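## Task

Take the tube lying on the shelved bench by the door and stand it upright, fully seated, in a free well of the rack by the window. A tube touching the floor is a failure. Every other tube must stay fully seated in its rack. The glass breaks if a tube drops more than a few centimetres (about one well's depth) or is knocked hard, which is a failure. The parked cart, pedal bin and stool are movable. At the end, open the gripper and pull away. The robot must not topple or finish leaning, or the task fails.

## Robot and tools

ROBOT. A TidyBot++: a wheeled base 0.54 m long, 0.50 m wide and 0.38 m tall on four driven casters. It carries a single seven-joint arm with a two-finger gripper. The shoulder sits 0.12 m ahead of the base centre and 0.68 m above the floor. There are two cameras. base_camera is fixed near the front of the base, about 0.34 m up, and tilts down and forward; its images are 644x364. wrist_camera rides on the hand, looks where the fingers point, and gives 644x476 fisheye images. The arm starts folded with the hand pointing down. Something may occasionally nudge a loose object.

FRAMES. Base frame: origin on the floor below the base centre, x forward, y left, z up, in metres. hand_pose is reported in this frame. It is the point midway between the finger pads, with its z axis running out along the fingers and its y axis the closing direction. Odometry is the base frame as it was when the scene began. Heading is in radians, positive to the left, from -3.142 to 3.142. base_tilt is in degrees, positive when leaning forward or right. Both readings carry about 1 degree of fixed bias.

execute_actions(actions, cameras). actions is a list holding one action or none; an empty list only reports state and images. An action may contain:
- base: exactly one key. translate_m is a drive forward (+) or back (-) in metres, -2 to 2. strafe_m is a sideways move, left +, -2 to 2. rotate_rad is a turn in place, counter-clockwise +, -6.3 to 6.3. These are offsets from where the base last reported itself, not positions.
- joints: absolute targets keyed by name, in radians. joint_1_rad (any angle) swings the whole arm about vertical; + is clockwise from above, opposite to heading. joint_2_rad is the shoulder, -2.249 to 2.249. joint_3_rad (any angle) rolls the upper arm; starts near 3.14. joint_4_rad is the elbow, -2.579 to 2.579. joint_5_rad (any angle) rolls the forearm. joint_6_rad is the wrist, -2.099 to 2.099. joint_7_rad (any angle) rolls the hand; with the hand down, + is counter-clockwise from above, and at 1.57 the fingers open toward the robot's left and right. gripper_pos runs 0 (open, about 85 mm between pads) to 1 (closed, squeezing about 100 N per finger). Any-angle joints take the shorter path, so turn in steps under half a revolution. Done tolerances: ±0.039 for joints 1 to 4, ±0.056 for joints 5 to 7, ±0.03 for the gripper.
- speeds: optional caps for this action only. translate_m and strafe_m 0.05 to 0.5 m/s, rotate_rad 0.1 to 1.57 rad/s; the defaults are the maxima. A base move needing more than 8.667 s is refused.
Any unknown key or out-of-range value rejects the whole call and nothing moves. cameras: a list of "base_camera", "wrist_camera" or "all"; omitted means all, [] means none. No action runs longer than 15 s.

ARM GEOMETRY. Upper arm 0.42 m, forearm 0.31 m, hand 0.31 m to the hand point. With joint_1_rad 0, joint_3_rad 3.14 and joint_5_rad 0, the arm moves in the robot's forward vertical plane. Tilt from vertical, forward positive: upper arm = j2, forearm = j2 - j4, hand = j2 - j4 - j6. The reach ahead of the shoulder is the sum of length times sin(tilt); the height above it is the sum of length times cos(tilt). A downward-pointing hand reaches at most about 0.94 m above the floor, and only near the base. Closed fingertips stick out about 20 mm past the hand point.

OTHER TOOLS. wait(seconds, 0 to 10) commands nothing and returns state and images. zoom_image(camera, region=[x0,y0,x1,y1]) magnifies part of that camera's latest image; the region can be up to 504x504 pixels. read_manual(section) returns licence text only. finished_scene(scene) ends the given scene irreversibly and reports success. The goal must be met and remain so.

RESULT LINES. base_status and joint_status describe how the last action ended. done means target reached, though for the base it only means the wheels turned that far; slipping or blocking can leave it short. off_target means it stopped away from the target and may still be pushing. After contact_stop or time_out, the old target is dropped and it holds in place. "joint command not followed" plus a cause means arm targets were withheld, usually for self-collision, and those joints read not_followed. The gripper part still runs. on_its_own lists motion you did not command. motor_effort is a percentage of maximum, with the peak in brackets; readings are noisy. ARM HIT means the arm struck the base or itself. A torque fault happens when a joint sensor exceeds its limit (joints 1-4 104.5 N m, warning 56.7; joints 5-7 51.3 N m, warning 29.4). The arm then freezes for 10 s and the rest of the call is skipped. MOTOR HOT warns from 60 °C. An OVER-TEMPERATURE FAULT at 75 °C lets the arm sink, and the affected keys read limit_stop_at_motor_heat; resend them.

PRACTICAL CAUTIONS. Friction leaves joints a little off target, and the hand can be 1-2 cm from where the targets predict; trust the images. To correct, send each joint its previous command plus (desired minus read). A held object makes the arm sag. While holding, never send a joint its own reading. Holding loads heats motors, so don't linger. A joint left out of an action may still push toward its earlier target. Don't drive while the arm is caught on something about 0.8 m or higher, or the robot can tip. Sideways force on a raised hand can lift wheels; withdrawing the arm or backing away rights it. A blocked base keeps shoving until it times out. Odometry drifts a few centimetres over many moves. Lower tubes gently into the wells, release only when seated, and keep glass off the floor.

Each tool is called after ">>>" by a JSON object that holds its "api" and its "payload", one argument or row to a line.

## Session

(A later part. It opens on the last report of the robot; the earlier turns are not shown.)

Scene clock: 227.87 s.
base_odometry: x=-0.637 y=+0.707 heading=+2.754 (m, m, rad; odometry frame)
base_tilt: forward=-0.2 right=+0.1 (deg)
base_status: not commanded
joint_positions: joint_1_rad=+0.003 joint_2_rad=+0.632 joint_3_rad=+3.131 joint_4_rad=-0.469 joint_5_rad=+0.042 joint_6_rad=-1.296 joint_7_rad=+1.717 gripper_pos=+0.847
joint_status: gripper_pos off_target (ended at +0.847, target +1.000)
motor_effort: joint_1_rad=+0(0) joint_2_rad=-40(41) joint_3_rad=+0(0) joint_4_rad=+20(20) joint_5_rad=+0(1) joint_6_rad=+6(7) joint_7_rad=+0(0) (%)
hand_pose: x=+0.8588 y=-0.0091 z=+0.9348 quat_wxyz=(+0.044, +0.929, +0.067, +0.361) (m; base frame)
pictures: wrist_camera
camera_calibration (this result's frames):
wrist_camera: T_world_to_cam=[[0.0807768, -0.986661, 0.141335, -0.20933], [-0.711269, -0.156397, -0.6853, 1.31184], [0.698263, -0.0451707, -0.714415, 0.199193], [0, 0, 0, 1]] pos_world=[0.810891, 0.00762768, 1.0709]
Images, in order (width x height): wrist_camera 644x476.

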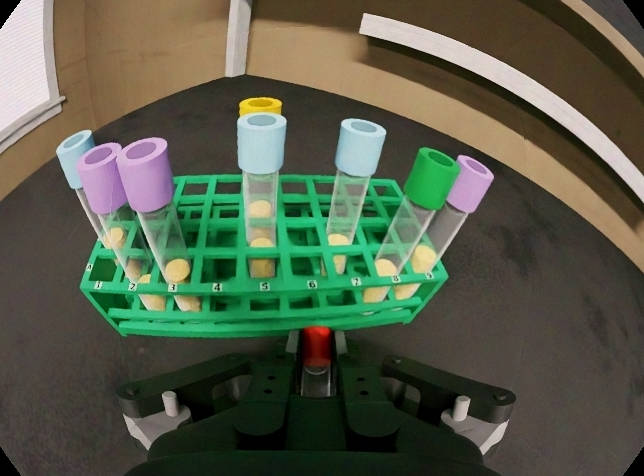

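>>> {"api": "execute_actions", "payload": {
  "actions": [
    {"base":{"translate_m":-0.05},"speeds":{"translate_m":0.05}}
  ],
  "cameras": []
}}

>>> {"api": "execute_actions", "payload": {
  "actions": [
    {"joints":{"gripper_pos":0.3}}
  ],
  "cameras": []
}}

>>> {"api": "execute_actions", "payload": {
  "actions": [
    {"joints":{"joint_2_rad":0.45,"joint_4_rad":-0.38,"joint_6_rad":-1.98}}
  ],
  "cameras": []
}}

>>> {"api": "execute_actions", "payload": {
  "actions": [
    {"base":{"translate_m":0.13},"speeds":{"translate_m":0.1}}
  ]
}}

Scene clock: 238.67 s.
base_odometry: x=-0.591 y=+0.688 heading=+2.754 (m, m, rad; odometry frame)
base_tilt: forward=-0.1 right=+0.0 (deg)
base_status: done
joint_positions: joint_1_rad=+0.003 joint_2_rad=+0.633 joint_3_rad=+3.131 joint_4_rad=-0.469 joint_5_rad=+0.042 joint_6_rad=-1.293 joint_7_rad=+1.717 gripper_pos=+0.847
joint_status: not commanded
motor_effort: joint_1_rad=+0(2) joint_2_rad=-39(42) joint_3_rad=+0(1) joint_4_rad=+20(20) joint_5_rad=+0(1) joint_6_rad=+6(6) joint_7_rad=+0(1) (%)
hand_pose: x=+0.8596 y=-0.0090 z=+0.9348 quat_wxyz=(+0.044, +0.929, +0.067, +0.362) (m; base frame)
pictures: none
No camera images: the call's "cameras" was empty. Leave "cameras" out to get every camera's image.

Scene clock: 239.60 s.
base_odometry: x=-0.591 y=+0.688 heading=+2.754 (m, m, rad; odometry frame)
base_tilt: forward=-0.2 right=+0.1 (deg)
base_status: not commanded
joint_positions: joint_1_rad=+0.003 joint_2_rad=+0.633 joint_3_rad=+3.131 joint_4_rad=-0.469 joint_5_rad=+0.042 joint_6_rad=-1.293 joint_7_rad=+1.717 gripper_pos=+0.300
joint_status: all done
motor_effort: joint_1_rad=+0(0) joint_2_rad=-41(41) joint_3_rad=+0(0) joint_4_rad=+21(21) joint_5_rad=+0(1) joint_6_rad=+6(6) joint_7_rad=+0(0) (%)
hand_pose: x=+0.8596 y=-0.0090 z=+0.9348 quat_wxyz=(+0.044, +0.929, +0.067, +0.362) (m; base frame)
pictures: none
No camera images: the call's "cameras" was empty. Leave "cameras" out to get every camera's image.

Scene clock: 241.23 s.
base_odometry: x=-0.591 y=+0.688 heading=+2.754 (m, m, rad; odometry frame)
base_tilt: forward=-0.3 right=+0.1 (deg)
base_status: not commanded
joint_positions: joint_1_rad=+0.003 joint_2_rad=+0.446 joint_3_rad=+3.131 joint_4_rad=-0.388 joint_5_rad=+0.042 joint_6_rad=-1.952 joint_7_rad=+1.717 gripper_pos=+0.300
joint_status: all done
motor_effort: joint_1_rad=+0(0) joint_2_rad=-30(44) joint_3_rad=+1(0) joint_4_rad=+16(21) joint_5_rad=+0(1) joint_6_rad=+4(6) joint_7_rad=-1(0) (%)
hand_pose: x=+0.6413 y=-0.0089 z=+0.9812 quat_wxyz=(+0.028, +0.982, +0.064, +0.175) (m; base frame)
pictures: none
No camera images: the call's "cameras" was empty. Leave "cameras" out to get every camera's image.

Scene clock: 243.10 s.
base_odometry: x=-0.711 y=+0.737 heading=+2.753 (m, m, rad; odometry frame)
base_tilt: forward=-0.2 right=+0.1 (deg)
base_status: done
joint_positions: joint_1_rad=+0.003 joint_2_rad=+0.451 joint_3_rad=+3.131 joint_4_rad=-0.388 joint_5_rad=+0.042 joint_6_rad=-1.952 joint_7_rad=+1.717 gripper_pos=+0.300
joint_status: not commanded
motor_effort: joint_1_rad=+0(2) joint_2_rad=-30(33) joint_3_rad=+0(0) joint_4_rad=+16(17) joint_5_rad=+0(1) joint_6_rad=+3(3) joint_7_rad=+0(0) (%)
hand_pose: x=+0.6430 y=-0.0089 z=+0.9782 quat_wxyz=(+0.028, +0.983, +0.064, +0.172) (m; base frame)
pictures: base_camera, wrist_camera
camera_calibration (this result's frames):
wrist_camera: T_world_to_cam=[[0.108053, -0.989886, 0.0919268, -0.167084], [-0.923019, -0.13424, -0.360577, 1.00682], [0.36927, -0.0458887, -0.928189, 0.801455], [0, 0, 0, 1]] pos_world=[0.651413, 0.0065389, 1.1223]
Images, in order (width x height): base_camera 644x364, wrist_camera 644x476.

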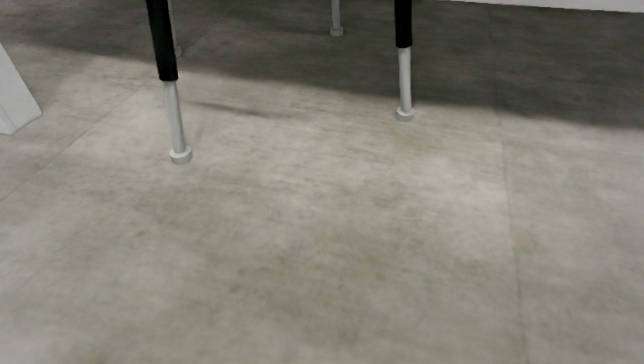

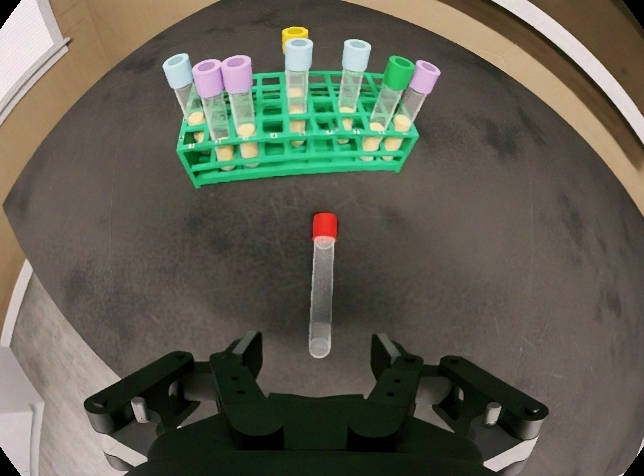

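>>> {"api": "execute_actions", "payload": {
  "actions": [
    {"base":{"translate_m":0.04},"speeds":{"translate_m":0.05},"joints":{"joint_2_rad":0.55}}
  ],
  "cameras": ["wrist_camera"]
}}

Scene clock: 246.63 s.
base_odometry: x=-0.749 y=+0.753 heading=+2.753 (m, m, rad; odometry frame)
base_tilt: forward=-0.2 right=+0.0 (deg)
base_status: done
joint_positions: joint_1_rad=+0.003 joint_2_rad=+0.545 joint_3_rad=+3.131 joint_4_rad=-0.379 joint_5_rad=+0.042 joint_6_rad=-1.952 joint_7_rad=+1.717 gripper_pos=+0.300
joint_status: all done
motor_effort: joint_1_rad=+0(2) joint_2_rad=-32(36) joint_3_rad=+0(0) joint_4_rad=+15(17) joint_5_rad=+0(2) joint_6_rad=+2(4) joint_7_rad=+0(0) (%)
hand_pose: x=+0.6695 y=-0.0090 z=+0.9306 quat_wxyz=(+0.025, +0.989, +0.065, +0.130) (m; base frame)
pictures: wrist_camera
camera_calibration (this result's frames):
wrist_camera: T_world_to_cam=[[0.115496, -0.989921, 0.0819637, -0.161341], [-0.950364, -0.134126, -0.280745, 0.958141], [0.288909, -0.0454704, -0.956276, 0.827434], [0, 0, 0, 1]] pos_world=[0.690163, 0.00642098, 1.07347]
Images, in order (width x height): wrist_camera 644x476.

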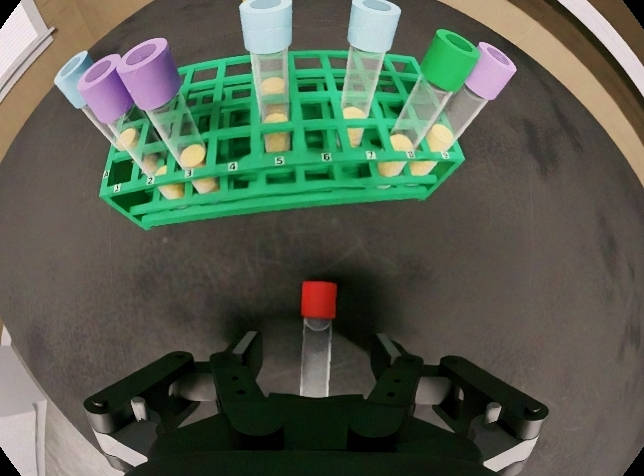

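Good position. Lower ~1.5 cm and close.

>>> {"api": "execute_actions", "payload": {
  "actions": [
    {"joints":{"joint_2_rad":0.585}}
  ],
  "cameras": []
}}

>>> {"api": "execute_actions", "payload": {
  "actions": [
    {"joints":{"gripper_pos":1}}
  ],
  "cameras": ["wrist_camera"]
}}

Scene clock: 253.63 s.
base_odometry: x=-0.749 y=+0.753 heading=+2.753 (m, m, rad; odometry frame)
base_tilt: forward=-0.2 right=+0.1 (deg)
base_status: not commanded
joint_positions: joint_1_rad=+0.003 joint_2_rad=+0.547 joint_3_rad=+3.131 joint_4_rad=-0.377 joint_5_rad=+0.042 joint_6_rad=-1.952 joint_7_rad=+1.717 gripper_pos=+0.300
joint_status: all done
motor_effort: joint_1_rad=+1(0) joint_2_rad=-29(34) joint_3_rad=+1(0) joint_4_rad=+13(16) joint_5_rad=+0(1) joint_6_rad=+2(3) joint_7_rad=+0(0) (%)
hand_pose: x=+0.6703 y=-0.0090 z=+0.9303 quat_wxyz=(+0.025, +0.989, +0.065, +0.131) (m; base frame)
pictures: none
No camera images: the call's "cameras" was empty. Leave "cameras" out to get every camera's image.

Scene clock: 254.57 s.
base_odometry: x=-0.748 y=+0.753 heading=+2.753 (m, m, rad; odometry frame)
base_tilt: forward=-0.2 right=+0.0 (deg)
base_status: not commanded
joint_positions: joint_1_rad=+0.001 joint_2_rad=+0.545 joint_3_rad=+3.131 joint_4_rad=-0.367 joint_5_rad=+0.042 joint_6_rad=-1.952 joint_7_rad=+1.717 gripper_pos=+0.872
joint_status: gripper_pos off_target (ended at +0.872, target +1.000)
motor_effort: joint_1_rad=+1(3) joint_2_rad=-25(28) joint_3_rad=+1(2) joint_4_rad=+12(13) joint_5_rad=+1(2) joint_6_rad=+1(2) joint_7_rad=-1(0) (%)
hand_pose: x=+0.6708 y=-0.0076 z=+0.9345 quat_wxyz=(+0.025, +0.988, +0.066, +0.136) (m; base frame)
pictures: wrist_camera
camera_calibration (this result's frames):
wrist_camera: T_world_to_cam=[[0.117004, -0.989636, 0.0832539, -0.16264], [-0.946649, -0.136481, -0.291939, 0.968647], [0.300275, -0.0446542, -0.952807, 0.819986], [0, 0, 0, 1]] pos_world=[0.689777, 0.00786336, 1.07761]
Images, in order (width x height): wrist_camera 644x476.

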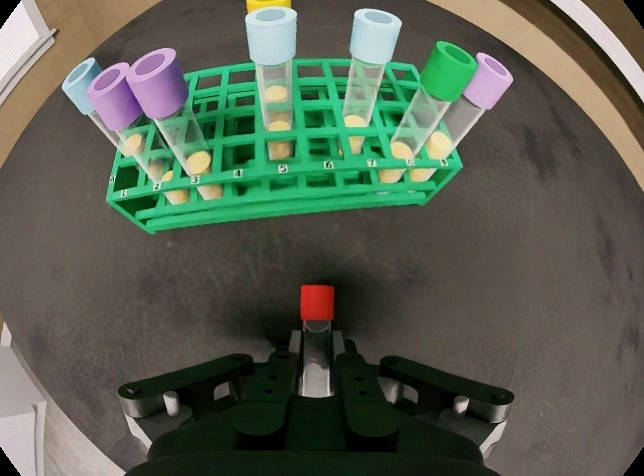

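>>> {"api": "execute_actions", "payload": {
  "actions": [
    {"joints":{"joint_2_rad":0.35}}
  ],
  "cameras": []
}}

>>> {"api": "execute_actions", "payload": {
  "actions": [
    {"base":{"translate_m":-0.4},"speeds":{"translate_m":0.2}}
  ],
  "cameras": []
}}

>>> {"api": "execute_actions", "payload": {
  "actions": [
    {"joints":{"joint_2_rad":0.5,"joint_4_rad":-0.77,"joint_6_rad":0.0,"joint_7_rad":1.6}}
  ],
  "cameras": []
}}

>>> {"api": "execute_actions", "payload": {
  "actions": [
    {"joints":{"joint_2_rad":0.74,"joint_6_rad":0.27}}
  ],
  "cameras": ["wrist_camera"]
}}

Scene clock: 265.03 s.
base_odometry: x=-0.748 y=+0.753 heading=+2.753 (m, m, rad; odometry frame)
base_tilt: forward=-0.3 right=+0.0 (deg)
base_status: not commanded
joint_positions: joint_1_rad=+0.001 joint_2_rad=+0.347 joint_3_rad=+3.131 joint_4_rad=-0.380 joint_5_rad=+0.042 joint_6_rad=-1.952 joint_7_rad=+1.717 gripper_pos=+0.872
joint_status: all done
motor_effort: joint_1_rad=-1(0) joint_2_rad=-27(38) joint_3_rad=+0(0) joint_4_rad=+15(19) joint_5_rad=+0(1) joint_6_rad=+4(4) joint_7_rad=+1(1) (%)
hand_pose: x=+0.6095 y=-0.0075 z=+1.0342 quat_wxyz=(+0.031, +0.971, +0.063, +0.228) (m; base frame)
pictures: none
No camera images: the call's "cameras" was empty. Leave "cameras" out to get every camera's image.

Scene clock: 267.80 s.
base_odometry: x=-0.378 y=+0.601 heading=+2.752 (m, m, rad; odometry frame)
base_tilt: forward=-0.2 right=+0.1 (deg)
base_status: done
joint_positions: joint_1_rad=+0.001 joint_2_rad=+0.348 joint_3_rad=+3.131 joint_4_rad=-0.380 joint_5_rad=+0.042 joint_6_rad=-1.952 joint_7_rad=+1.717 gripper_pos=+0.872
joint_status: not commanded
motor_effort: joint_1_rad=+0(1) joint_2_rad=-27(30) joint_3_rad=+0(0) joint_4_rad=+15(16) joint_5_rad=+0(1) joint_6_rad=+4(5) joint_7_rad=+0(1) (%)
hand_pose: x=+0.6100 y=-0.0075 z=+1.0336 quat_wxyz=(+0.031, +0.971, +0.063, +0.227) (m; base frame)
pictures: none
No camera images: the call's "cameras" was empty. Leave "cameras" out to get every camera's image.

Scene clock: 269.97 s.
base_odometry: x=-0.378 y=+0.601 heading=+2.752 (m, m, rad; odometry frame)
base_tilt: forward=-0.2 right=+0.0 (deg)
base_status: not commanded
joint_positions: joint_1_rad=+0.001 joint_2_rad=+0.493 joint_3_rad=+3.131 joint_4_rad=-0.756 joint_5_rad=+0.042 joint_6_rad=-0.030 joint_7_rad=+1.641 gripper_pos=+0.872
joint_status: all done
motor_effort: joint_1_rad=+0(1) joint_2_rad=-39(39) joint_3_rad=+0(0) joint_4_rad=+23(24) joint_5_rad=+0(0) joint_6_rad=+8(8) joint_7_rad=+1(0) (%)
hand_pose: x=+0.9144 y=+0.0049 z=+1.2415 quat_wxyz=(+0.041, +0.596, +0.034, +0.801) (m; base frame)
pictures: none
No camera images: the call's "cameras" was empty. Leave "cameras" out to get every camera's image.

Scene clock: 271.73 s.
base_odometry: x=-0.378 y=+0.601 heading=+2.752 (m, m, rad; odometry frame)
base_tilt: forward=-0.2 right=+0.1 (deg)
base_status: not commanded
joint_positions: joint_1_rad=+0.001 joint_2_rad=+0.743 joint_3_rad=+3.131 joint_4_rad=-0.771 joint_5_rad=+0.042 joint_6_rad=+0.229 joint_7_rad=+1.641 gripper_pos=+0.872
joint_status: all done
motor_effort: joint_1_rad=+0(1) joint_2_rad=-47(54) joint_3_rad=+0(0) joint_4_rad=+24(27) joint_5_rad=+0(0) joint_6_rad=+8(9) joint_7_rad=+1(0) (%)
hand_pose: x=+1.0158 y=+0.0077 z=+1.0979 quat_wxyz=(+0.037, +0.598, +0.036, +0.800) (m; base frame)
pictures: wrist_camera
camera_calibration (this result's frames):
wrist_camera: T_world_to_cam=[[-0.0311915, -0.994904, 0.0958766, -0.06481], [0.308382, -0.100823, -0.945904, 0.787897], [0.950751, 0.000062448, 0.309956, -1.17469], [0, 0, 0, 1]] pos_world=[0.871847, 0.0150315, 1.11559]
Images, in order (width x height): wrist_camera 644x476.

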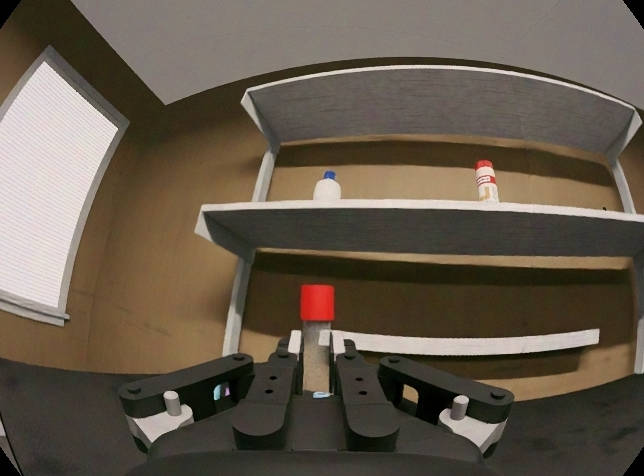

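>>> {"api": "execute_actions", "payload": {
  "actions": [
    {"base":{"translate_m":0.148},"speeds":{"translate_m":0.1}}
  ],
  "cameras": []
}}

>>> {"api": "execute_actions", "payload": {
  "actions": [
    {"joints":{"joint_4_rad":-0.93,"joint_6_rad":0.42}}
  ],
  "cameras": ["wrist_camera"]
}}

Scene clock: 280.23 s.
base_odometry: x=-0.515 y=+0.657 heading=+2.751 (m, m, rad; odometry frame)
base_tilt: forward=-0.2 right=+0.1 (deg)
base_status: done
joint_positions: joint_1_rad=+0.001 joint_2_rad=+0.742 joint_3_rad=+3.131 joint_4_rad=-0.771 joint_5_rad=+0.042 joint_6_rad=+0.230 joint_7_rad=+1.641 gripper_pos=+0.872
joint_status: not commanded
motor_effort: joint_1_rad=+0(4) joint_2_rad=-47(49) joint_3_rad=+0(1) joint_4_rad=+24(25) joint_5_rad=+0(0) joint_6_rad=+8(9) joint_7_rad=+0(0) (%)
hand_pose: x=+1.0156 y=+0.0077 z=+1.0985 quat_wxyz=(+0.037, +0.597, +0.036, +0.800) (m; base frame)
pictures: none
No camera images: the call's "cameras" was empty. Leave "cameras" out to get every camera's image.

Scene clock: 281.33 s.
base_odometry: x=-0.515 y=+0.657 heading=+2.751 (m, m, rad; odometry frame)
base_tilt: forward=-0.2 right=+0.0 (deg)
base_status: not commanded
joint_positions: joint_1_rad=+0.001 joint_2_rad=+0.744 joint_3_rad=+3.131 joint_4_rad=-0.922 joint_5_rad=+0.042 joint_6_rad=+0.378 joint_7_rad=+1.641 gripper_pos=+0.872
joint_status: all done
motor_effort: joint_1_rad=+0(0) joint_2_rad=-47(49) joint_3_rad=+0(0) joint_4_rad=+24(26) joint_5_rad=+0(0) joint_6_rad=+9(10) joint_7_rad=+0(0) (%)
hand_pose: x=+1.0158 y=+0.0098 z=+1.0481 quat_wxyz=(+0.034, +0.599, +0.038, +0.799) (m; base frame)
pictures: wrist_camera
camera_calibration (this result's frames):
wrist_camera: T_world_to_cam=[[-0.0245721, -0.995088, 0.0959013, -0.0646168], [0.304763, -0.0988202, -0.947288, 0.7461], [0.952111, 0.00595035, 0.305694, -1.15628], [0, 0, 0, 1]] pos_world=[0.871932, 0.0163106, 1.06643]
Images, in order (width x height): wrist_camera 644x476.

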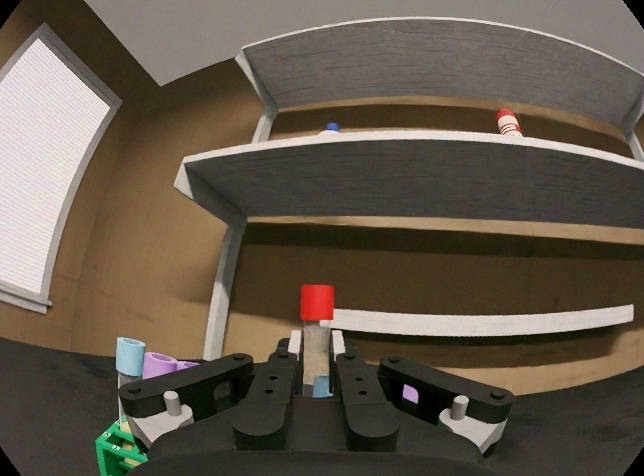

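>>> {"api": "execute_actions", "payload": {
  "actions": [
    {"joints":{"joint_4_rad":-1.0,"joint_6_rad":0.49}}
  ],
  "cameras": ["wrist_camera"]
}}

Scene clock: 284.50 s.
base_odometry: x=-0.515 y=+0.657 heading=+2.751 (m, m, rad; odometry frame)
base_tilt: forward=-0.1 right=+0.0 (deg)
base_status: not commanded
joint_positions: joint_1_rad=+0.001 joint_2_rad=+0.742 joint_3_rad=+3.131 joint_4_rad=-0.978 joint_5_rad=+0.042 joint_6_rad=+0.456 joint_7_rad=+1.641 gripper_pos=+0.872
joint_status: all done
motor_effort: joint_1_rad=+0(1) joint_2_rad=-45(47) joint_3_rad=+0(0) joint_4_rad=+23(24) joint_5_rad=+0(0) joint_6_rad=+7(7) joint_7_rad=+0(0) (%)
hand_pose: x=+1.0108 y=+0.0108 z=+1.0393 quat_wxyz=(+0.033, +0.589, +0.039, +0.806) (m; base frame)
pictures: wrist_camera
camera_calibration (this result's frames):
wrist_camera: T_world_to_cam=[[-0.0238147, -0.995216, 0.0947566, -0.0624884], [0.328249, -0.0973128, -0.939565, 0.707585], [0.944291, 0.00872826, 0.328996, -1.16508], [0, 0, 0, 1]] pos_world=[0.866418, 0.0168366, 1.05405]
Images, in order (width x height): wrist_camera 644x476.

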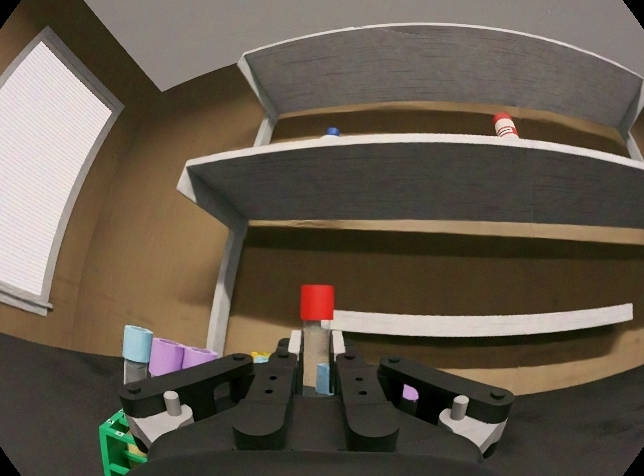

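>>> {"api": "execute_actions", "payload": {
  "actions": [
    {"joints":{"joint_4_rad":-0.92,"joint_6_rad":0.41}}
  ],
  "cameras": []
}}

>>> {"api": "execute_actions", "payload": {
  "actions": [
    {"base":{"translate_m":-0.06},"speeds":{"translate_m":0.05},"joints":{"joint_6_rad":0.05}}
  ],
  "cameras": ["wrist_camera"]
}}

Scene clock: 289.30 s.
base_odometry: x=-0.515 y=+0.657 heading=+2.751 (m, m, rad; odometry frame)
base_tilt: forward=-0.2 right=+0.0 (deg)
base_status: not commanded
joint_positions: joint_1_rad=+0.001 joint_2_rad=+0.741 joint_3_rad=+3.131 joint_4_rad=-0.932 joint_5_rad=+0.042 joint_6_rad=+0.451 joint_7_rad=+1.641 gripper_pos=+0.872
joint_status: all done
motor_effort: joint_1_rad=+0(0) joint_2_rad=-46(48) joint_3_rad=+0(0) joint_4_rad=+24(24) joint_5_rad=+0(0) joint_6_rad=+8(8) joint_7_rad=-1(0) (%)
hand_pose: x=+1.0081 y=+0.0106 z=+1.0668 quat_wxyz=(+0.034, +0.572, +0.038, +0.818) (m; base frame)
pictures: none
No camera images: the call's "cameras" was empty. Leave "cameras" out to get every camera's image.

Scene clock: 290.93 s.
base_odometry: x=-0.460 y=+0.635 heading=+2.751 (m, m, rad; odometry frame)
base_tilt: forward=-0.2 right=+0.1 (deg)
base_status: done
joint_positions: joint_1_rad=+0.000 joint_2_rad=+0.725 joint_3_rad=+3.131 joint_4_rad=-0.909 joint_5_rad=+0.042 joint_6_rad=+0.087 joint_7_rad=+1.641 gripper_pos=+0.872
joint_status: all done
motor_effort: joint_1_rad=-1(4) joint_2_rad=-44(48) joint_3_rad=+0(1) joint_4_rad=+22(24) joint_5_rad=+0(0) joint_6_rad=+6(8) joint_7_rad=+0(1) (%)
hand_pose: x=+1.0229 y=+0.0076 z=+0.9841 quat_wxyz=(+0.034, +0.698, +0.041, +0.714) (m; base frame)
pictures: wrist_camera
camera_calibration (this result's frames):
wrist_camera: T_world_to_cam=[[-0.00801454, -0.994631, 0.103176, -0.0846222], [0.0510899, -0.103451, -0.993322, 0.98784], [0.998662, -0.00268979, 0.0516447, -0.940937], [0, 0, 0, 1]] pos_world=[0.888531, 0.0154946, 1.03857]
Images, in order (width x height): wrist_camera 644x476.

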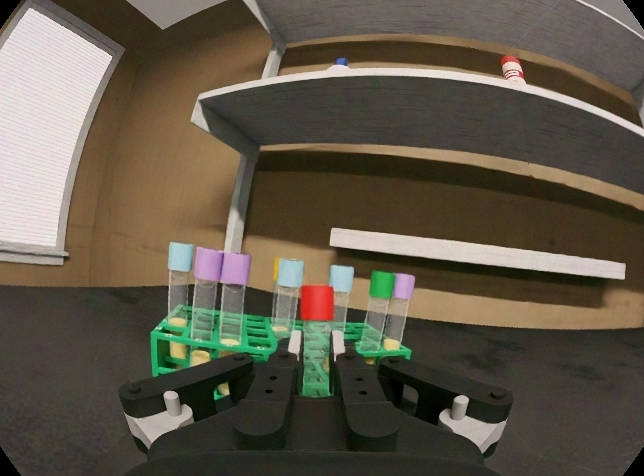

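>>> {"api": "execute_actions", "payload": {
  "actions": [
    {"joints":{"joint_4_rad":-0.88,"joint_6_rad":0.40,"joint_7_rad":1.5}}
  ],
  "cameras": []
}}

>>> {"api": "execute_actions", "payload": {
  "actions": [
    {"base":{"translate_m":0.03},"speeds":{"translate_m":0.05}}
  ],
  "cameras": []
}}

>>> {"api": "execute_actions", "payload": {
  "actions": [
    {"joints":{"joint_4_rad":-1.0,"joint_6_rad":0.47}}
  ],
  "cameras": ["wrist_camera"]
}}

Scene clock: 298.43 s.
base_odometry: x=-0.460 y=+0.635 heading=+2.751 (m, m, rad; odometry frame)
base_tilt: forward=-0.1 right=+0.1 (deg)
base_status: not commanded
joint_positions: joint_1_rad=+0.000 joint_2_rad=+0.737 joint_3_rad=+3.131 joint_4_rad=-0.893 joint_5_rad=+0.042 joint_6_rad=+0.374 joint_7_rad=+1.535 gripper_pos=+0.872
joint_status: all done
motor_effort: joint_1_rad=-1(1) joint_2_rad=-47(50) joint_3_rad=+0(0) joint_4_rad=+24(26) joint_5_rad=+0(0) joint_6_rad=+8(9) joint_7_rad=+0(0) (%)
hand_pose: x=+1.0113 y=+0.0104 z=+1.0717 quat_wxyz=(-0.008, +0.587, +0.007, +0.809) (m; base frame)
pictures: none
No camera images: the call's "cameras" was empty. Leave "cameras" out to get every camera's image.

Scene clock: 299.50 s.
base_odometry: x=-0.488 y=+0.646 heading=+2.751 (m, m, rad; odometry frame)
base_tilt: forward=-0.2 right=+0.1 (deg)
base_status: done
joint_positions: joint_1_rad=+0.000 joint_2_rad=+0.738 joint_3_rad=+3.131 joint_4_rad=-0.892 joint_5_rad=+0.042 joint_6_rad=+0.374 joint_7_rad=+1.535 gripper_pos=+0.872
joint_status: not commanded
motor_effort: joint_1_rad=+0(2) joint_2_rad=-47(49) joint_3_rad=+0(1) joint_4_rad=+25(25) joint_5_rad=+0(1) joint_6_rad=+8(8) joint_7_rad=-1(0) (%)
hand_pose: x=+1.0116 y=+0.0104 z=+1.0710 quat_wxyz=(-0.008, +0.588, +0.007, +0.809) (m; base frame)
pictures: none
No camera images: the call's "cameras" was empty. Leave "cameras" out to get every camera's image.

Scene clock: 300.47 s.
base_odometry: x=-0.488 y=+0.646 heading=+2.751 (m, m, rad; odometry frame)
base_tilt: forward=-0.2 right=+0.1 (deg)
base_status: not commanded
joint_positions: joint_1_rad=+0.000 joint_2_rad=+0.743 joint_3_rad=+3.131 joint_4_rad=-0.992 joint_5_rad=+0.042 joint_6_rad=+0.428 joint_7_rad=+1.535 gripper_pos=+0.872
joint_status: all done
motor_effort: joint_1_rad=+0(1) joint_2_rad=-46(48) joint_3_rad=+0(0) joint_4_rad=+24(25) joint_5_rad=+0(0) joint_6_rad=+7(9) joint_7_rad=-1(1) (%)
hand_pose: x=+1.0141 y=+0.0114 z=+1.0217 quat_wxyz=(-0.009, +0.608, +0.007, +0.794) (m; base frame)
pictures: wrist_camera
camera_calibration (this result's frames):
wrist_camera: T_world_to_cam=[[0.00796243, -0.999951, -0.00593678, 0.0105343], [0.286259, 0.00796785, -0.958119, 0.750297], [0.958119, 0.0059295, 0.286309, -1.13285], [0, 0, 0, 1]] pos_world=[0.870541, 0.0112728, 1.04328]
Images, in order (width x height): wrist_camera 644x476.

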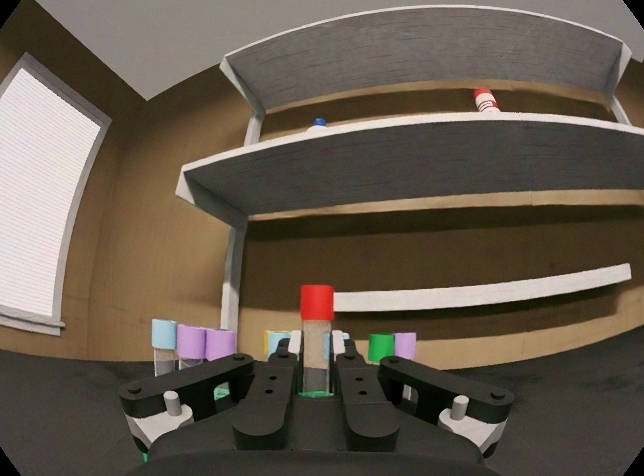

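>>> {"api": "execute_actions", "payload": {
  "actions": [
    {"joints":{"joint_4_rad":-1.06,"joint_6_rad":0.53}}
  ],
  "cameras": ["wrist_camera"]
}}

>>> {"api": "execute_actions", "payload": {
  "actions": [
    {"base":{"translate_m":-0.012},"speeds":{"translate_m":0.05}}
  ],
  "cameras": ["wrist_camera"]
}}

Scene clock: 303.63 s.
base_odometry: x=-0.488 y=+0.646 heading=+2.751 (m, m, rad; odometry frame)
base_tilt: forward=-0.1 right=+0.1 (deg)
base_status: not commanded
joint_positions: joint_1_rad=+0.000 joint_2_rad=+0.738 joint_3_rad=+3.131 joint_4_rad=-1.040 joint_5_rad=+0.042 joint_6_rad=+0.491 joint_7_rad=+1.535 gripper_pos=+0.872
joint_status: all done
motor_effort: joint_1_rad=+0(1) joint_2_rad=-46(47) joint_3_rad=+0(0) joint_4_rad=+24(24) joint_5_rad=+0(0) joint_6_rad=+8(8) joint_7_rad=+0(0) (%)
hand_pose: x=+1.0084 y=+0.0122 z=+1.0157 quat_wxyz=(-0.011, +0.600, +0.008, +0.800) (m; base frame)
pictures: wrist_camera
camera_calibration (this result's frames):
wrist_camera: T_world_to_cam=[[0.0105842, -0.999924, -0.00635764, 0.00910637], [0.305323, 0.00928606, -0.952204, 0.721011], [0.95219, 0.00813714, 0.305398, -1.13905], [0, 0, 0, 1]] pos_world=[0.864352, 0.0116789, 1.03447]
Images, in order (width x height): wrist_camera 644x476.

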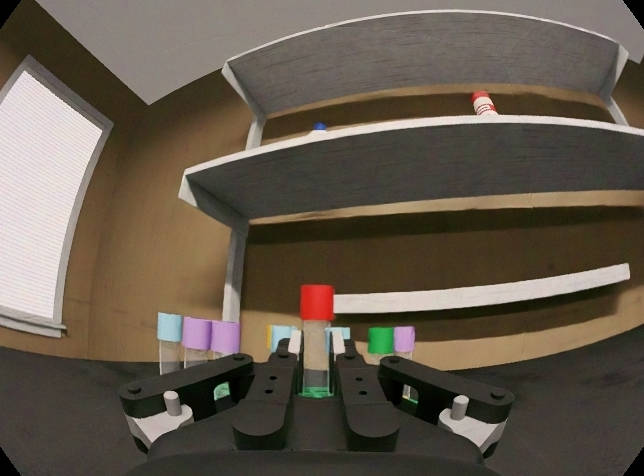

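Scene clock: 304.33 s.
base_odometry: x=-0.477 y=+0.641 heading=+2.751 (m, m, rad; odometry frame)
base_tilt: forward=-0.2 right=+0.1 (deg)
base_status: done
joint_positions: joint_1_rad=+0.000 joint_2_rad=+0.738 joint_3_rad=+3.131 joint_4_rad=-1.044 joint_5_rad=+0.042 joint_6_rad=+0.491 joint_7_rad=+1.535 gripper_pos=+0.872
joint_status: not commanded
motor_effort: joint_1_rad=-2(5) joint_2_rad=-46(48) joint_3_rad=+0(2) joint_4_rad=+24(24) joint_5_rad=+0(0) joint_6_rad=+9(8) joint_7_rad=-1(0) (%)
hand_pose: x=+1.0086 y=+0.0121 z=+1.0128 quat_wxyz=(-0.011, +0.602, +0.008, +0.799) (m; base frame)
pictures: wrist_camera
camera_calibration (this result's frames):
wrist_camera: T_world_to_cam=[[0.0105367, -0.999924, -0.00637445, 0.00912261], [0.301036, 0.00925109, -0.953568, 0.723884], [0.953555, 0.0081285, 0.301111, -1.1354], [0, 0, 0, 1]] pos_world=[0.864656, 0.0116543, 1.03221]
Images, in order (width x height): wrist_camera 644x476.

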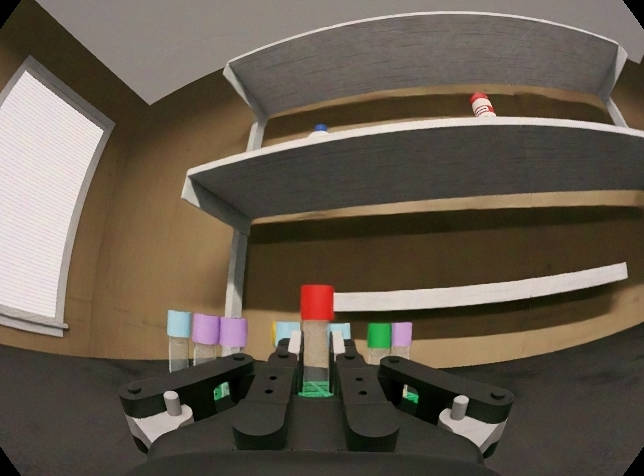

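>>> {"api": "execute_actions", "payload": {
  "actions": [
    {"joints":{"joint_4_rad":-1.09,"joint_6_rad":0.5}}
  ],
  "cameras": ["wrist_camera"]
}}

>>> {"api": "execute_actions", "payload": {
  "actions": [
    {"base":{"translate_m":-0.01},"speeds":{"translate_m":0.05}}
  ],
  "cameras": ["wrist_camera"]
}}

Scene clock: 308.40 s.
base_odometry: x=-0.477 y=+0.641 heading=+2.751 (m, m, rad; odometry frame)
base_tilt: forward=-0.2 right=+0.1 (deg)
base_status: not commanded
joint_positions: joint_1_rad=+0.000 joint_2_rad=+0.729 joint_3_rad=+3.131 joint_4_rad=-1.063 joint_5_rad=+0.042 joint_6_rad=+0.491 joint_7_rad=+1.535 gripper_pos=+0.872
joint_status: all done
motor_effort: joint_1_rad=+0(0) joint_2_rad=-42(47) joint_3_rad=+0(0) joint_4_rad=+21(24) joint_5_rad=+0(0) joint_6_rad=+8(8) joint_7_rad=+0(1) (%)
hand_pose: x=+1.0057 y=+0.0122 z=+1.0099 quat_wxyz=(-0.011, +0.606, +0.008, +0.796) (m; base frame)
pictures: wrist_camera
camera_calibration (this result's frames):
wrist_camera: T_world_to_cam=[[0.0106058, -0.999924, -0.00632765, 0.00909648], [0.292198, 0.0091509, -0.956314, 0.733634], [0.956299, 0.00829353, 0.292272, -1.12564], [0, 0, 0, 1]] pos_world=[0.861991, 0.0117179, 1.03064]
Images, in order (width x height): wrist_camera 644x476.

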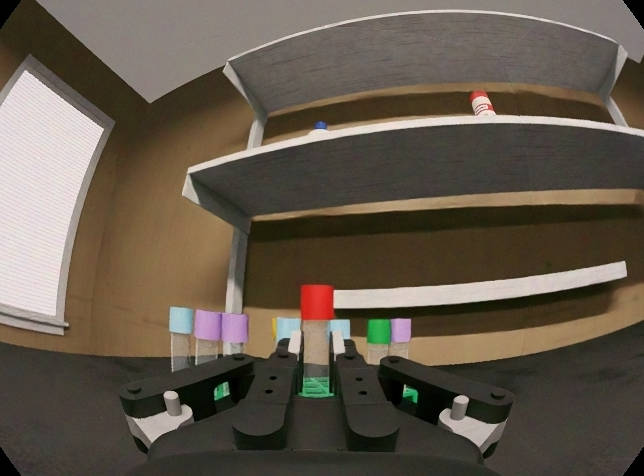

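Scene clock: 309.03 s.
base_odometry: x=-0.467 y=+0.638 heading=+2.752 (m, m, rad; odometry frame)
base_tilt: forward=-0.1 right=+0.1 (deg)
base_status: done
joint_positions: joint_1_rad=+0.000 joint_2_rad=+0.728 joint_3_rad=+3.131 joint_4_rad=-1.068 joint_5_rad=+0.042 joint_6_rad=+0.491 joint_7_rad=+1.535 gripper_pos=+0.872
joint_status: not commanded
motor_effort: joint_1_rad=+0(1) joint_2_rad=-43(47) joint_3_rad=+0(0) joint_4_rad=+22(24) joint_5_rad=+0(0) joint_6_rad=+7(8) joint_7_rad=+0(0) (%)
hand_pose: x=+1.0057 y=+0.0122 z=+1.0072 quat_wxyz=(-0.011, +0.607, +0.008, +0.794) (m; base frame)
pictures: wrist_camera
camera_calibration (this result's frames):
wrist_camera: T_world_to_cam=[[0.0106093, -0.999924, -0.00633871, 0.00910728], [0.287767, 0.00912401, -0.957657, 0.736826], [0.957642, 0.008336, 0.287842, -1.12172], [0, 0, 0, 1]] pos_world=[0.86207, 0.0117344, 1.02856]
Images, in order (width x height): wrist_camera 644x476.

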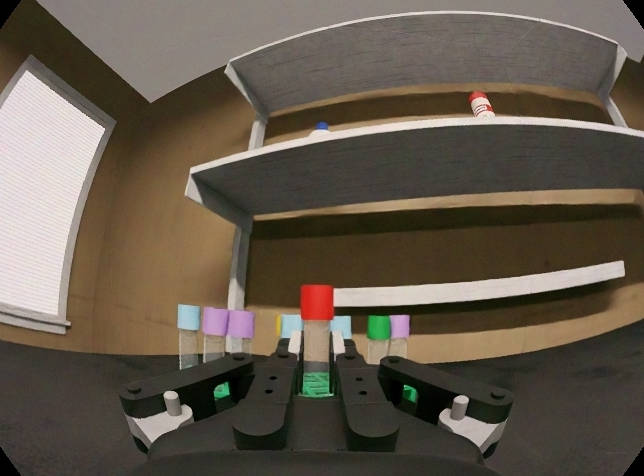

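>>> {"api": "execute_actions", "payload": {
  "actions": [
    {"joints":{"joint_4_rad":-0.9,"joint_6_rad":0.41}}
  ],
  "cameras": []
}}

>>> {"api": "execute_actions", "payload": {
  "actions": [
    {"base":{"translate_m":0.038},"speeds":{"translate_m":0.05}}
  ],
  "cameras": []
}}

>>> {"api": "execute_actions", "payload": {
  "actions": [
    {"joints":{"joint_4_rad":-0.99,"joint_6_rad":0.47}}
  ],
  "cameras": ["wrist_camera"]
}}

Scene clock: 315.13 s.
base_odometry: x=-0.467 y=+0.638 heading=+2.752 (m, m, rad; odometry frame)
base_tilt: forward=-0.2 right=+0.1 (deg)
base_status: not commanded
joint_positions: joint_1_rad=+0.000 joint_2_rad=+0.738 joint_3_rad=+3.131 joint_4_rad=-0.910 joint_5_rad=+0.042 joint_6_rad=+0.451 joint_7_rad=+1.535 gripper_pos=+0.872
joint_status: all done
motor_effort: joint_1_rad=-1(0) joint_2_rad=-46(49) joint_3_rad=+0(0) joint_4_rad=+24(25) joint_5_rad=+0(1) joint_6_rad=+8(9) joint_7_rad=-1(0) (%)
hand_pose: x=+1.0051 y=+0.0112 z=+1.0826 quat_wxyz=(-0.009, +0.563, +0.007, +0.826) (m; base frame)
pictures: none
No camera images: the call's "cameras" was empty. Leave "cameras" out to get every camera's image.

Scene clock: 316.37 s.
base_odometry: x=-0.503 y=+0.652 heading=+2.751 (m, m, rad; odometry frame)
base_tilt: forward=-0.2 right=+0.0 (deg)
base_status: done
joint_positions: joint_1_rad=+0.000 joint_2_rad=+0.738 joint_3_rad=+3.131 joint_4_rad=-0.910 joint_5_rad=+0.042 joint_6_rad=+0.449 joint_7_rad=+1.535 gripper_pos=+0.872
joint_status: not commanded
motor_effort: joint_1_rad=+0(1) joint_2_rad=-46(49) joint_3_rad=+0(0) joint_4_rad=+24(26) joint_5_rad=+0(0) joint_6_rad=+8(8) joint_7_rad=+0(0) (%)
hand_pose: x=+1.0054 y=+0.0112 z=+1.0820 quat_wxyz=(-0.009, +0.564, +0.007, +0.826) (m; base frame)
pictures: none
No camera images: the call's "cameras" was empty. Leave "cameras" out to get every camera's image.

Scene clock: 317.27 s.
base_odometry: x=-0.503 y=+0.652 heading=+2.751 (m, m, rad; odometry frame)
base_tilt: forward=-0.2 right=+0.1 (deg)
base_status: not commanded
joint_positions: joint_1_rad=+0.000 joint_2_rad=+0.740 joint_3_rad=+3.131 joint_4_rad=-0.978 joint_5_rad=+0.042 joint_6_rad=+0.452 joint_7_rad=+1.535 gripper_pos=+0.872
joint_status: all done
motor_effort: joint_1_rad=+0(1) joint_2_rad=-45(48) joint_3_rad=+0(0) joint_4_rad=+23(25) joint_5_rad=+1(0) joint_6_rad=+7(8) joint_7_rad=+0(1) (%)
hand_pose: x=+1.0104 y=+0.0115 z=+1.0400 quat_wxyz=(-0.010, +0.592, +0.008, +0.806) (m; base frame)
pictures: wrist_camera
camera_calibration (this result's frames):
wrist_camera: T_world_to_cam=[[0.00889873, -0.999942, -0.0060453, 0.00994947], [0.325337, 0.00861178, -0.945559, 0.716359], [0.945556, 0.00644751, 0.325395, -1.1625], [0, 0, 0, 1]] pos_world=[0.866065, 0.011275, 1.05569]
Images, in order (width x height): wrist_camera 644x476.

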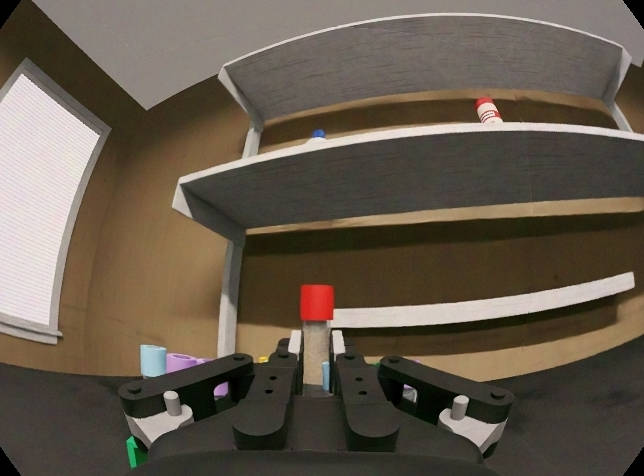

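>>> {"api": "execute_actions", "payload": {
  "actions": [
    {"base":{"strafe_m":0.008},"speeds":{"strafe_m":0.05}}
  ],
  "cameras": ["wrist_camera"]
}}

Scene clock: 320.67 s.
base_odometry: x=-0.506 y=+0.645 heading=+2.751 (m, m, rad; odometry frame)
base_tilt: forward=-0.2 right=+0.1 (deg)
base_status: done
joint_positions: joint_1_rad=-0.001 joint_2_rad=+0.740 joint_3_rad=+3.131 joint_4_rad=-0.978 joint_5_rad=+0.042 joint_6_rad=+0.452 joint_7_rad=+1.535 gripper_pos=+0.872
joint_status: not commanded
motor_effort: joint_1_rad=+0(4) joint_2_rad=-45(46) joint_3_rad=+0(2) joint_4_rad=+23(24) joint_5_rad=-1(1) joint_6_rad=+8(7) joint_7_rad=-1(0) (%)
hand_pose: x=+1.0104 y=+0.0119 z=+1.0400 quat_wxyz=(-0.010, +0.592, +0.008, +0.806) (m; base frame)
pictures: wrist_camera
camera_calibration (this result's frames):
wrist_camera: T_world_to_cam=[[0.00931212, -0.999938, -0.00604544, 0.00990044], [0.325333, 0.00874641, -0.945559, 0.71636], [0.945554, 0.00683838, 0.325395, -1.1625], [0, 0, 0, 1]] pos_world=[0.866061, 0.0115839, 1.05569]
Images, in order (width x height): wrist_camera 644x476.

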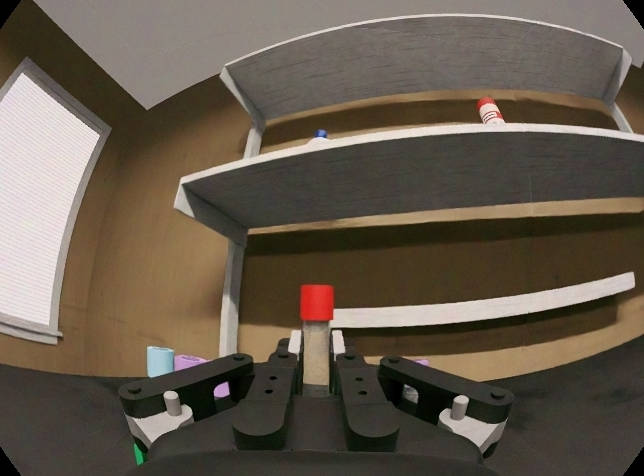

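Try pressing lower.

>>> {"api": "execute_actions", "payload": {
  "actions": [
    {"joints":{"joint_4_rad":-1.04,"joint_6_rad":0.51}}
  ],
  "cameras": ["wrist_camera"]
}}

Scene clock: 322.87 s.
base_odometry: x=-0.506 y=+0.645 heading=+2.751 (m, m, rad; odometry frame)
base_tilt: forward=-0.2 right=+0.0 (deg)
base_status: not commanded
joint_positions: joint_1_rad=-0.001 joint_2_rad=+0.730 joint_3_rad=+3.131 joint_4_rad=-1.009 joint_5_rad=+0.042 joint_6_rad=+0.483 joint_7_rad=+1.535 gripper_pos=+0.872
joint_status: all done
motor_effort: joint_1_rad=-1(0) joint_2_rad=-43(46) joint_3_rad=+0(0) joint_4_rad=+21(24) joint_5_rad=+0(0) joint_6_rad=+7(7) joint_7_rad=+0(0) (%)
hand_pose: x=+1.0052 y=+0.0123 z=+1.0395 quat_wxyz=(-0.010, +0.587, +0.008, +0.809) (m; base frame)
pictures: wrist_camera
camera_calibration (this result's frames):
wrist_camera: T_world_to_cam=[[0.010669, -0.999924, -0.0061537, 0.00910983], [0.33515, 0.00937394, -0.942118, 0.704177], [0.942104, 0.00798905, 0.335224, -1.16413], [0, 0, 0, 1]] pos_world=[0.860631, 0.0118085, 1.05372]
Images, in order (width x height): wrist_camera 644x476.

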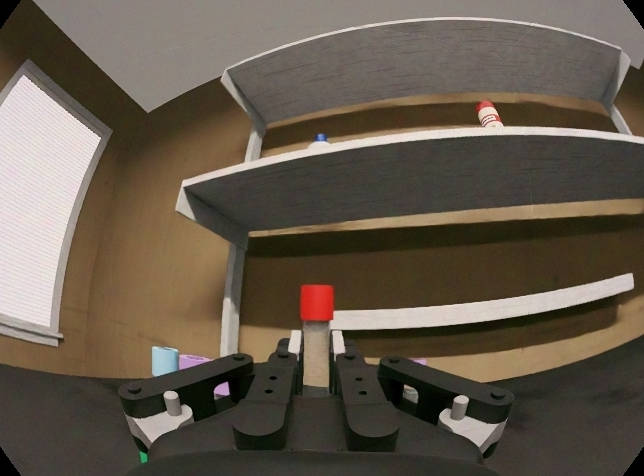

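>>> {"api": "execute_actions", "payload": {
  "actions": [
    {"joints":{"joint_4_rad":-1.0,"joint_6_rad":0.30}}
  ],
  "cameras": ["wrist_camera"]
}}

Scene clock: 326.97 s.
base_odometry: x=-0.506 y=+0.645 heading=+2.751 (m, m, rad; odometry frame)
base_tilt: forward=-0.2 right=+0.0 (deg)
base_status: not commanded
joint_positions: joint_1_rad=-0.002 joint_2_rad=+0.711 joint_3_rad=+3.131 joint_4_rad=-0.974 joint_5_rad=+0.042 joint_6_rad=+0.355 joint_7_rad=+1.535 gripper_pos=+0.872
joint_status: all done
motor_effort: joint_1_rad=+0(2) joint_2_rad=-39(43) joint_3_rad=+0(0) joint_4_rad=+19(22) joint_5_rad=+0(1) joint_6_rad=+5(6) joint_7_rad=+0(0) (%)
hand_pose: x=+1.0079 y=+0.0118 z=+1.0394 quat_wxyz=(-0.009, +0.617, +0.007, +0.787) (m; base frame)
pictures: wrist_camera
camera_calibration (this result's frames):
wrist_camera: T_world_to_cam=[[0.0065188, -0.999965, -0.00524274, 0.0118269], [0.264542, 0.00678058, -0.96435, 0.797451], [0.964352, 0.00489948, 0.264577, -1.11559], [0, 0, 0, 1]] pos_world=[0.864785, 0.0118852, 1.06424]
Images, in order (width x height): wrist_camera 644x476.

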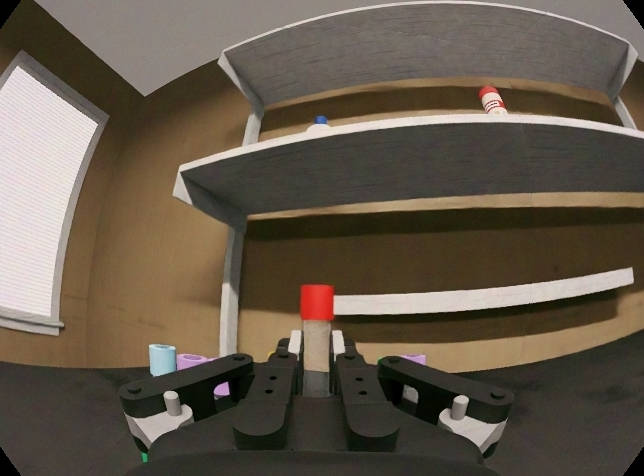

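>>> {"api": "execute_actions", "payload": {
  "actions": [
    {"joints":{"joint_4_rad":-0.97,"joint_6_rad":0.42}}
  ],
  "cameras": []
}}

>>> {"api": "execute_actions", "payload": {
  "actions": [
    {"base":{"translate_m":-0.007},"speeds":{"translate_m":0.05}}
  ],
  "cameras": []
}}

>>> {"api": "execute_actions", "payload": {
  "actions": [
    {"joints":{"joint_4_rad":-1.02,"joint_6_rad":0.47}}
  ],
  "cameras": ["wrist_camera"]
}}

Scene clock: 331.57 s.
base_odometry: x=-0.506 y=+0.645 heading=+2.751 (m, m, rad; odometry frame)
base_tilt: forward=-0.2 right=+0.1 (deg)
base_status: not commanded
joint_positions: joint_1_rad=-0.002 joint_2_rad=+0.723 joint_3_rad=+3.131 joint_4_rad=-0.971 joint_5_rad=+0.042 joint_6_rad=+0.391 joint_7_rad=+1.535 gripper_pos=+0.872
joint_status: all done
motor_effort: joint_1_rad=+0(1) joint_2_rad=-44(44) joint_3_rad=+0(0) joint_4_rad=+23(23) joint_5_rad=+0(0) joint_6_rad=+7(8) joint_7_rad=+0(0) (%)
hand_pose: x=+1.0096 y=+0.0121 z=+1.0404 quat_wxyz=(-0.009, +0.607, +0.007, +0.795) (m; base frame)
pictures: none
No camera images: the call's "cameras" was empty. Leave "cameras" out to get every camera's image.

Scene clock: 332.20 s.
base_odometry: x=-0.499 y=+0.643 heading=+2.751 (m, m, rad; odometry frame)
base_tilt: forward=-0.2 right=+0.1 (deg)
base_status: done
joint_positions: joint_1_rad=-0.002 joint_2_rad=+0.727 joint_3_rad=+3.131 joint_4_rad=-0.971 joint_5_rad=+0.042 joint_6_rad=+0.391 joint_7_rad=+1.535 gripper_pos=+0.872
joint_status: not commanded
motor_effort: joint_1_rad=-1(2) joint_2_rad=-44(48) joint_3_rad=+0(1) joint_4_rad=+23(25) joint_5_rad=+0(1) joint_6_rad=+7(9) joint_7_rad=+0(0) (%)
hand_pose: x=+1.0107 y=+0.0121 z=+1.0376 quat_wxyz=(-0.009, +0.608, +0.007, +0.794) (m; base frame)
pictures: none
No camera images: the call's "cameras" was empty. Leave "cameras" out to get every camera's image.

Scene clock: 333.07 s.
base_odometry: x=-0.499 y=+0.643 heading=+2.751 (m, m, rad; odometry frame)
base_tilt: forward=-0.3 right=+0.1 (deg)
base_status: not commanded
joint_positions: joint_1_rad=-0.002 joint_2_rad=+0.734 joint_3_rad=+3.131 joint_4_rad=-1.005 joint_5_rad=+0.042 joint_6_rad=+0.433 joint_7_rad=+1.535 gripper_pos=+0.872
joint_status: all done
motor_effort: joint_1_rad=-1(1) joint_2_rad=-46(47) joint_3_rad=+0(0) joint_4_rad=+24(25) joint_5_rad=+0(0) joint_6_rad=+8(8) joint_7_rad=+0(0) (%)
hand_pose: x=+1.0110 y=+0.0127 z=+1.0230 quat_wxyz=(-0.010, +0.608, +0.008, +0.794) (m; base frame)
pictures: wrist_camera
camera_calibration (this result's frames):
wrist_camera: T_world_to_cam=[[0.00953819, -0.999937, -0.00590164, 0.0102101], [0.286577, 0.00838785, -0.95802, 0.752011], [0.95801, 0.00744651, 0.286639, -1.13043], [0, 0, 0, 1]] pos_world=[0.867357, 0.0123195, 1.04453]
Images, in order (width x height): wrist_camera 644x476.

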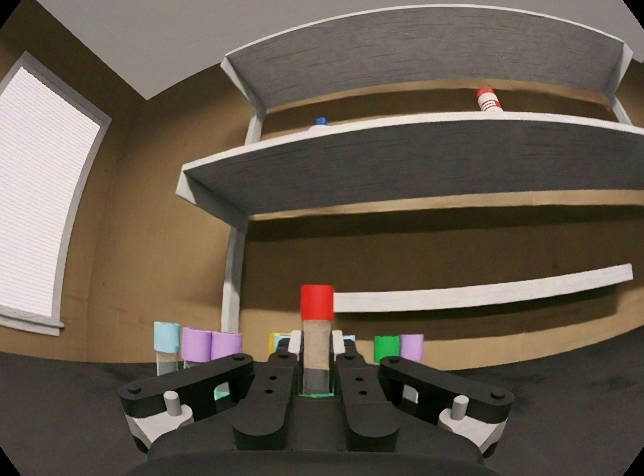

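>>> {"api": "execute_actions", "payload": {
  "actions": [
    {"joints":{"joint_4_rad":-1.07,"joint_6_rad":0.52}}
  ],
  "cameras": ["wrist_camera"]
}}

>>> {"api": "execute_actions", "payload": {
  "actions": [
    {"base":{"strafe_m":0.012},"speeds":{"strafe_m":0.05}}
  ],
  "cameras": ["wrist_camera"]
}}

Scene clock: 337.00 s.
base_odometry: x=-0.499 y=+0.643 heading=+2.751 (m, m, rad; odometry frame)
base_tilt: forward=-0.2 right=+0.0 (deg)
base_status: not commanded
joint_positions: joint_1_rad=-0.002 joint_2_rad=+0.730 joint_3_rad=+3.131 joint_4_rad=-1.048 joint_5_rad=+0.042 joint_6_rad=+0.481 joint_7_rad=+1.535 gripper_pos=+0.872
joint_status: all done
motor_effort: joint_1_rad=+0(1) joint_2_rad=-45(46) joint_3_rad=+0(0) joint_4_rad=+23(23) joint_5_rad=+0(1) joint_6_rad=+7(8) joint_7_rad=-1(0) (%)
hand_pose: x=+1.0068 y=+0.0133 z=+1.0145 quat_wxyz=(-0.011, +0.604, +0.008, +0.797) (m; base frame)
pictures: wrist_camera
camera_calibration (this result's frames):
wrist_camera: T_world_to_cam=[[0.0115504, -0.999914, -0.00624868, 0.00914032], [0.295451, 0.00938282, -0.955312, 0.733426], [0.955288, 0.00918805, 0.295534, -1.13037], [0, 0, 0, 1]] pos_world=[0.863035, 0.0126439, 1.03477]
Images, in order (width x height): wrist_camera 644x476.

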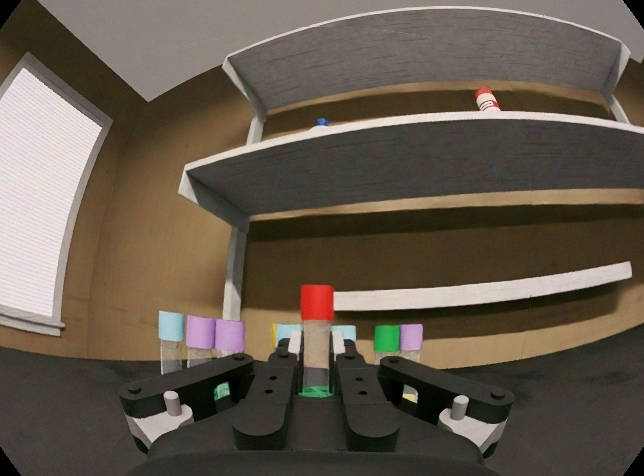

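Scene clock: 337.70 s.
base_odometry: x=-0.504 y=+0.631 heading=+2.750 (m, m, rad; odometry frame)
base_tilt: forward=-0.1 right=+0.1 (deg)
base_status: done
joint_positions: joint_1_rad=-0.003 joint_2_rad=+0.731 joint_3_rad=+3.131 joint_4_rad=-1.051 joint_5_rad=+0.042 joint_6_rad=+0.481 joint_7_rad=+1.535 gripper_pos=+0.872
joint_status: not commanded
motor_effort: joint_1_rad=+0(3) joint_2_rad=-44(47) joint_3_rad=+0(1) joint_4_rad=+23(24) joint_5_rad=+0(0) joint_6_rad=+8(8) joint_7_rad=+1(0) (%)
hand_pose: x=+1.0070 y=+0.0145 z=+1.0124 quat_wxyz=(-0.012, +0.605, +0.009, +0.796) (m; base frame)
pictures: wrist_camera
camera_calibration (this result's frames):
wrist_camera: T_world_to_cam=[[0.0129131, -0.999897, -0.00626122, 0.00898691], [0.292349, 0.00976352, -0.956262, 0.735389], [0.956224, 0.0105179, 0.292445, -1.12779], [0, 0, 0, 1]] pos_world=[0.863312, 0.0136679, 1.0331]
Images, in order (width x height): wrist_camera 644x476.

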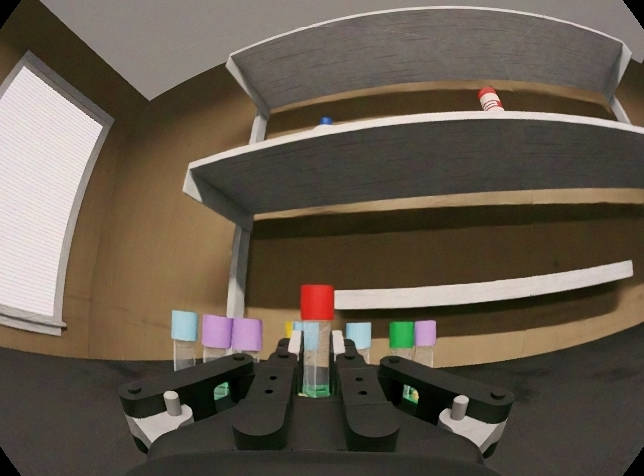

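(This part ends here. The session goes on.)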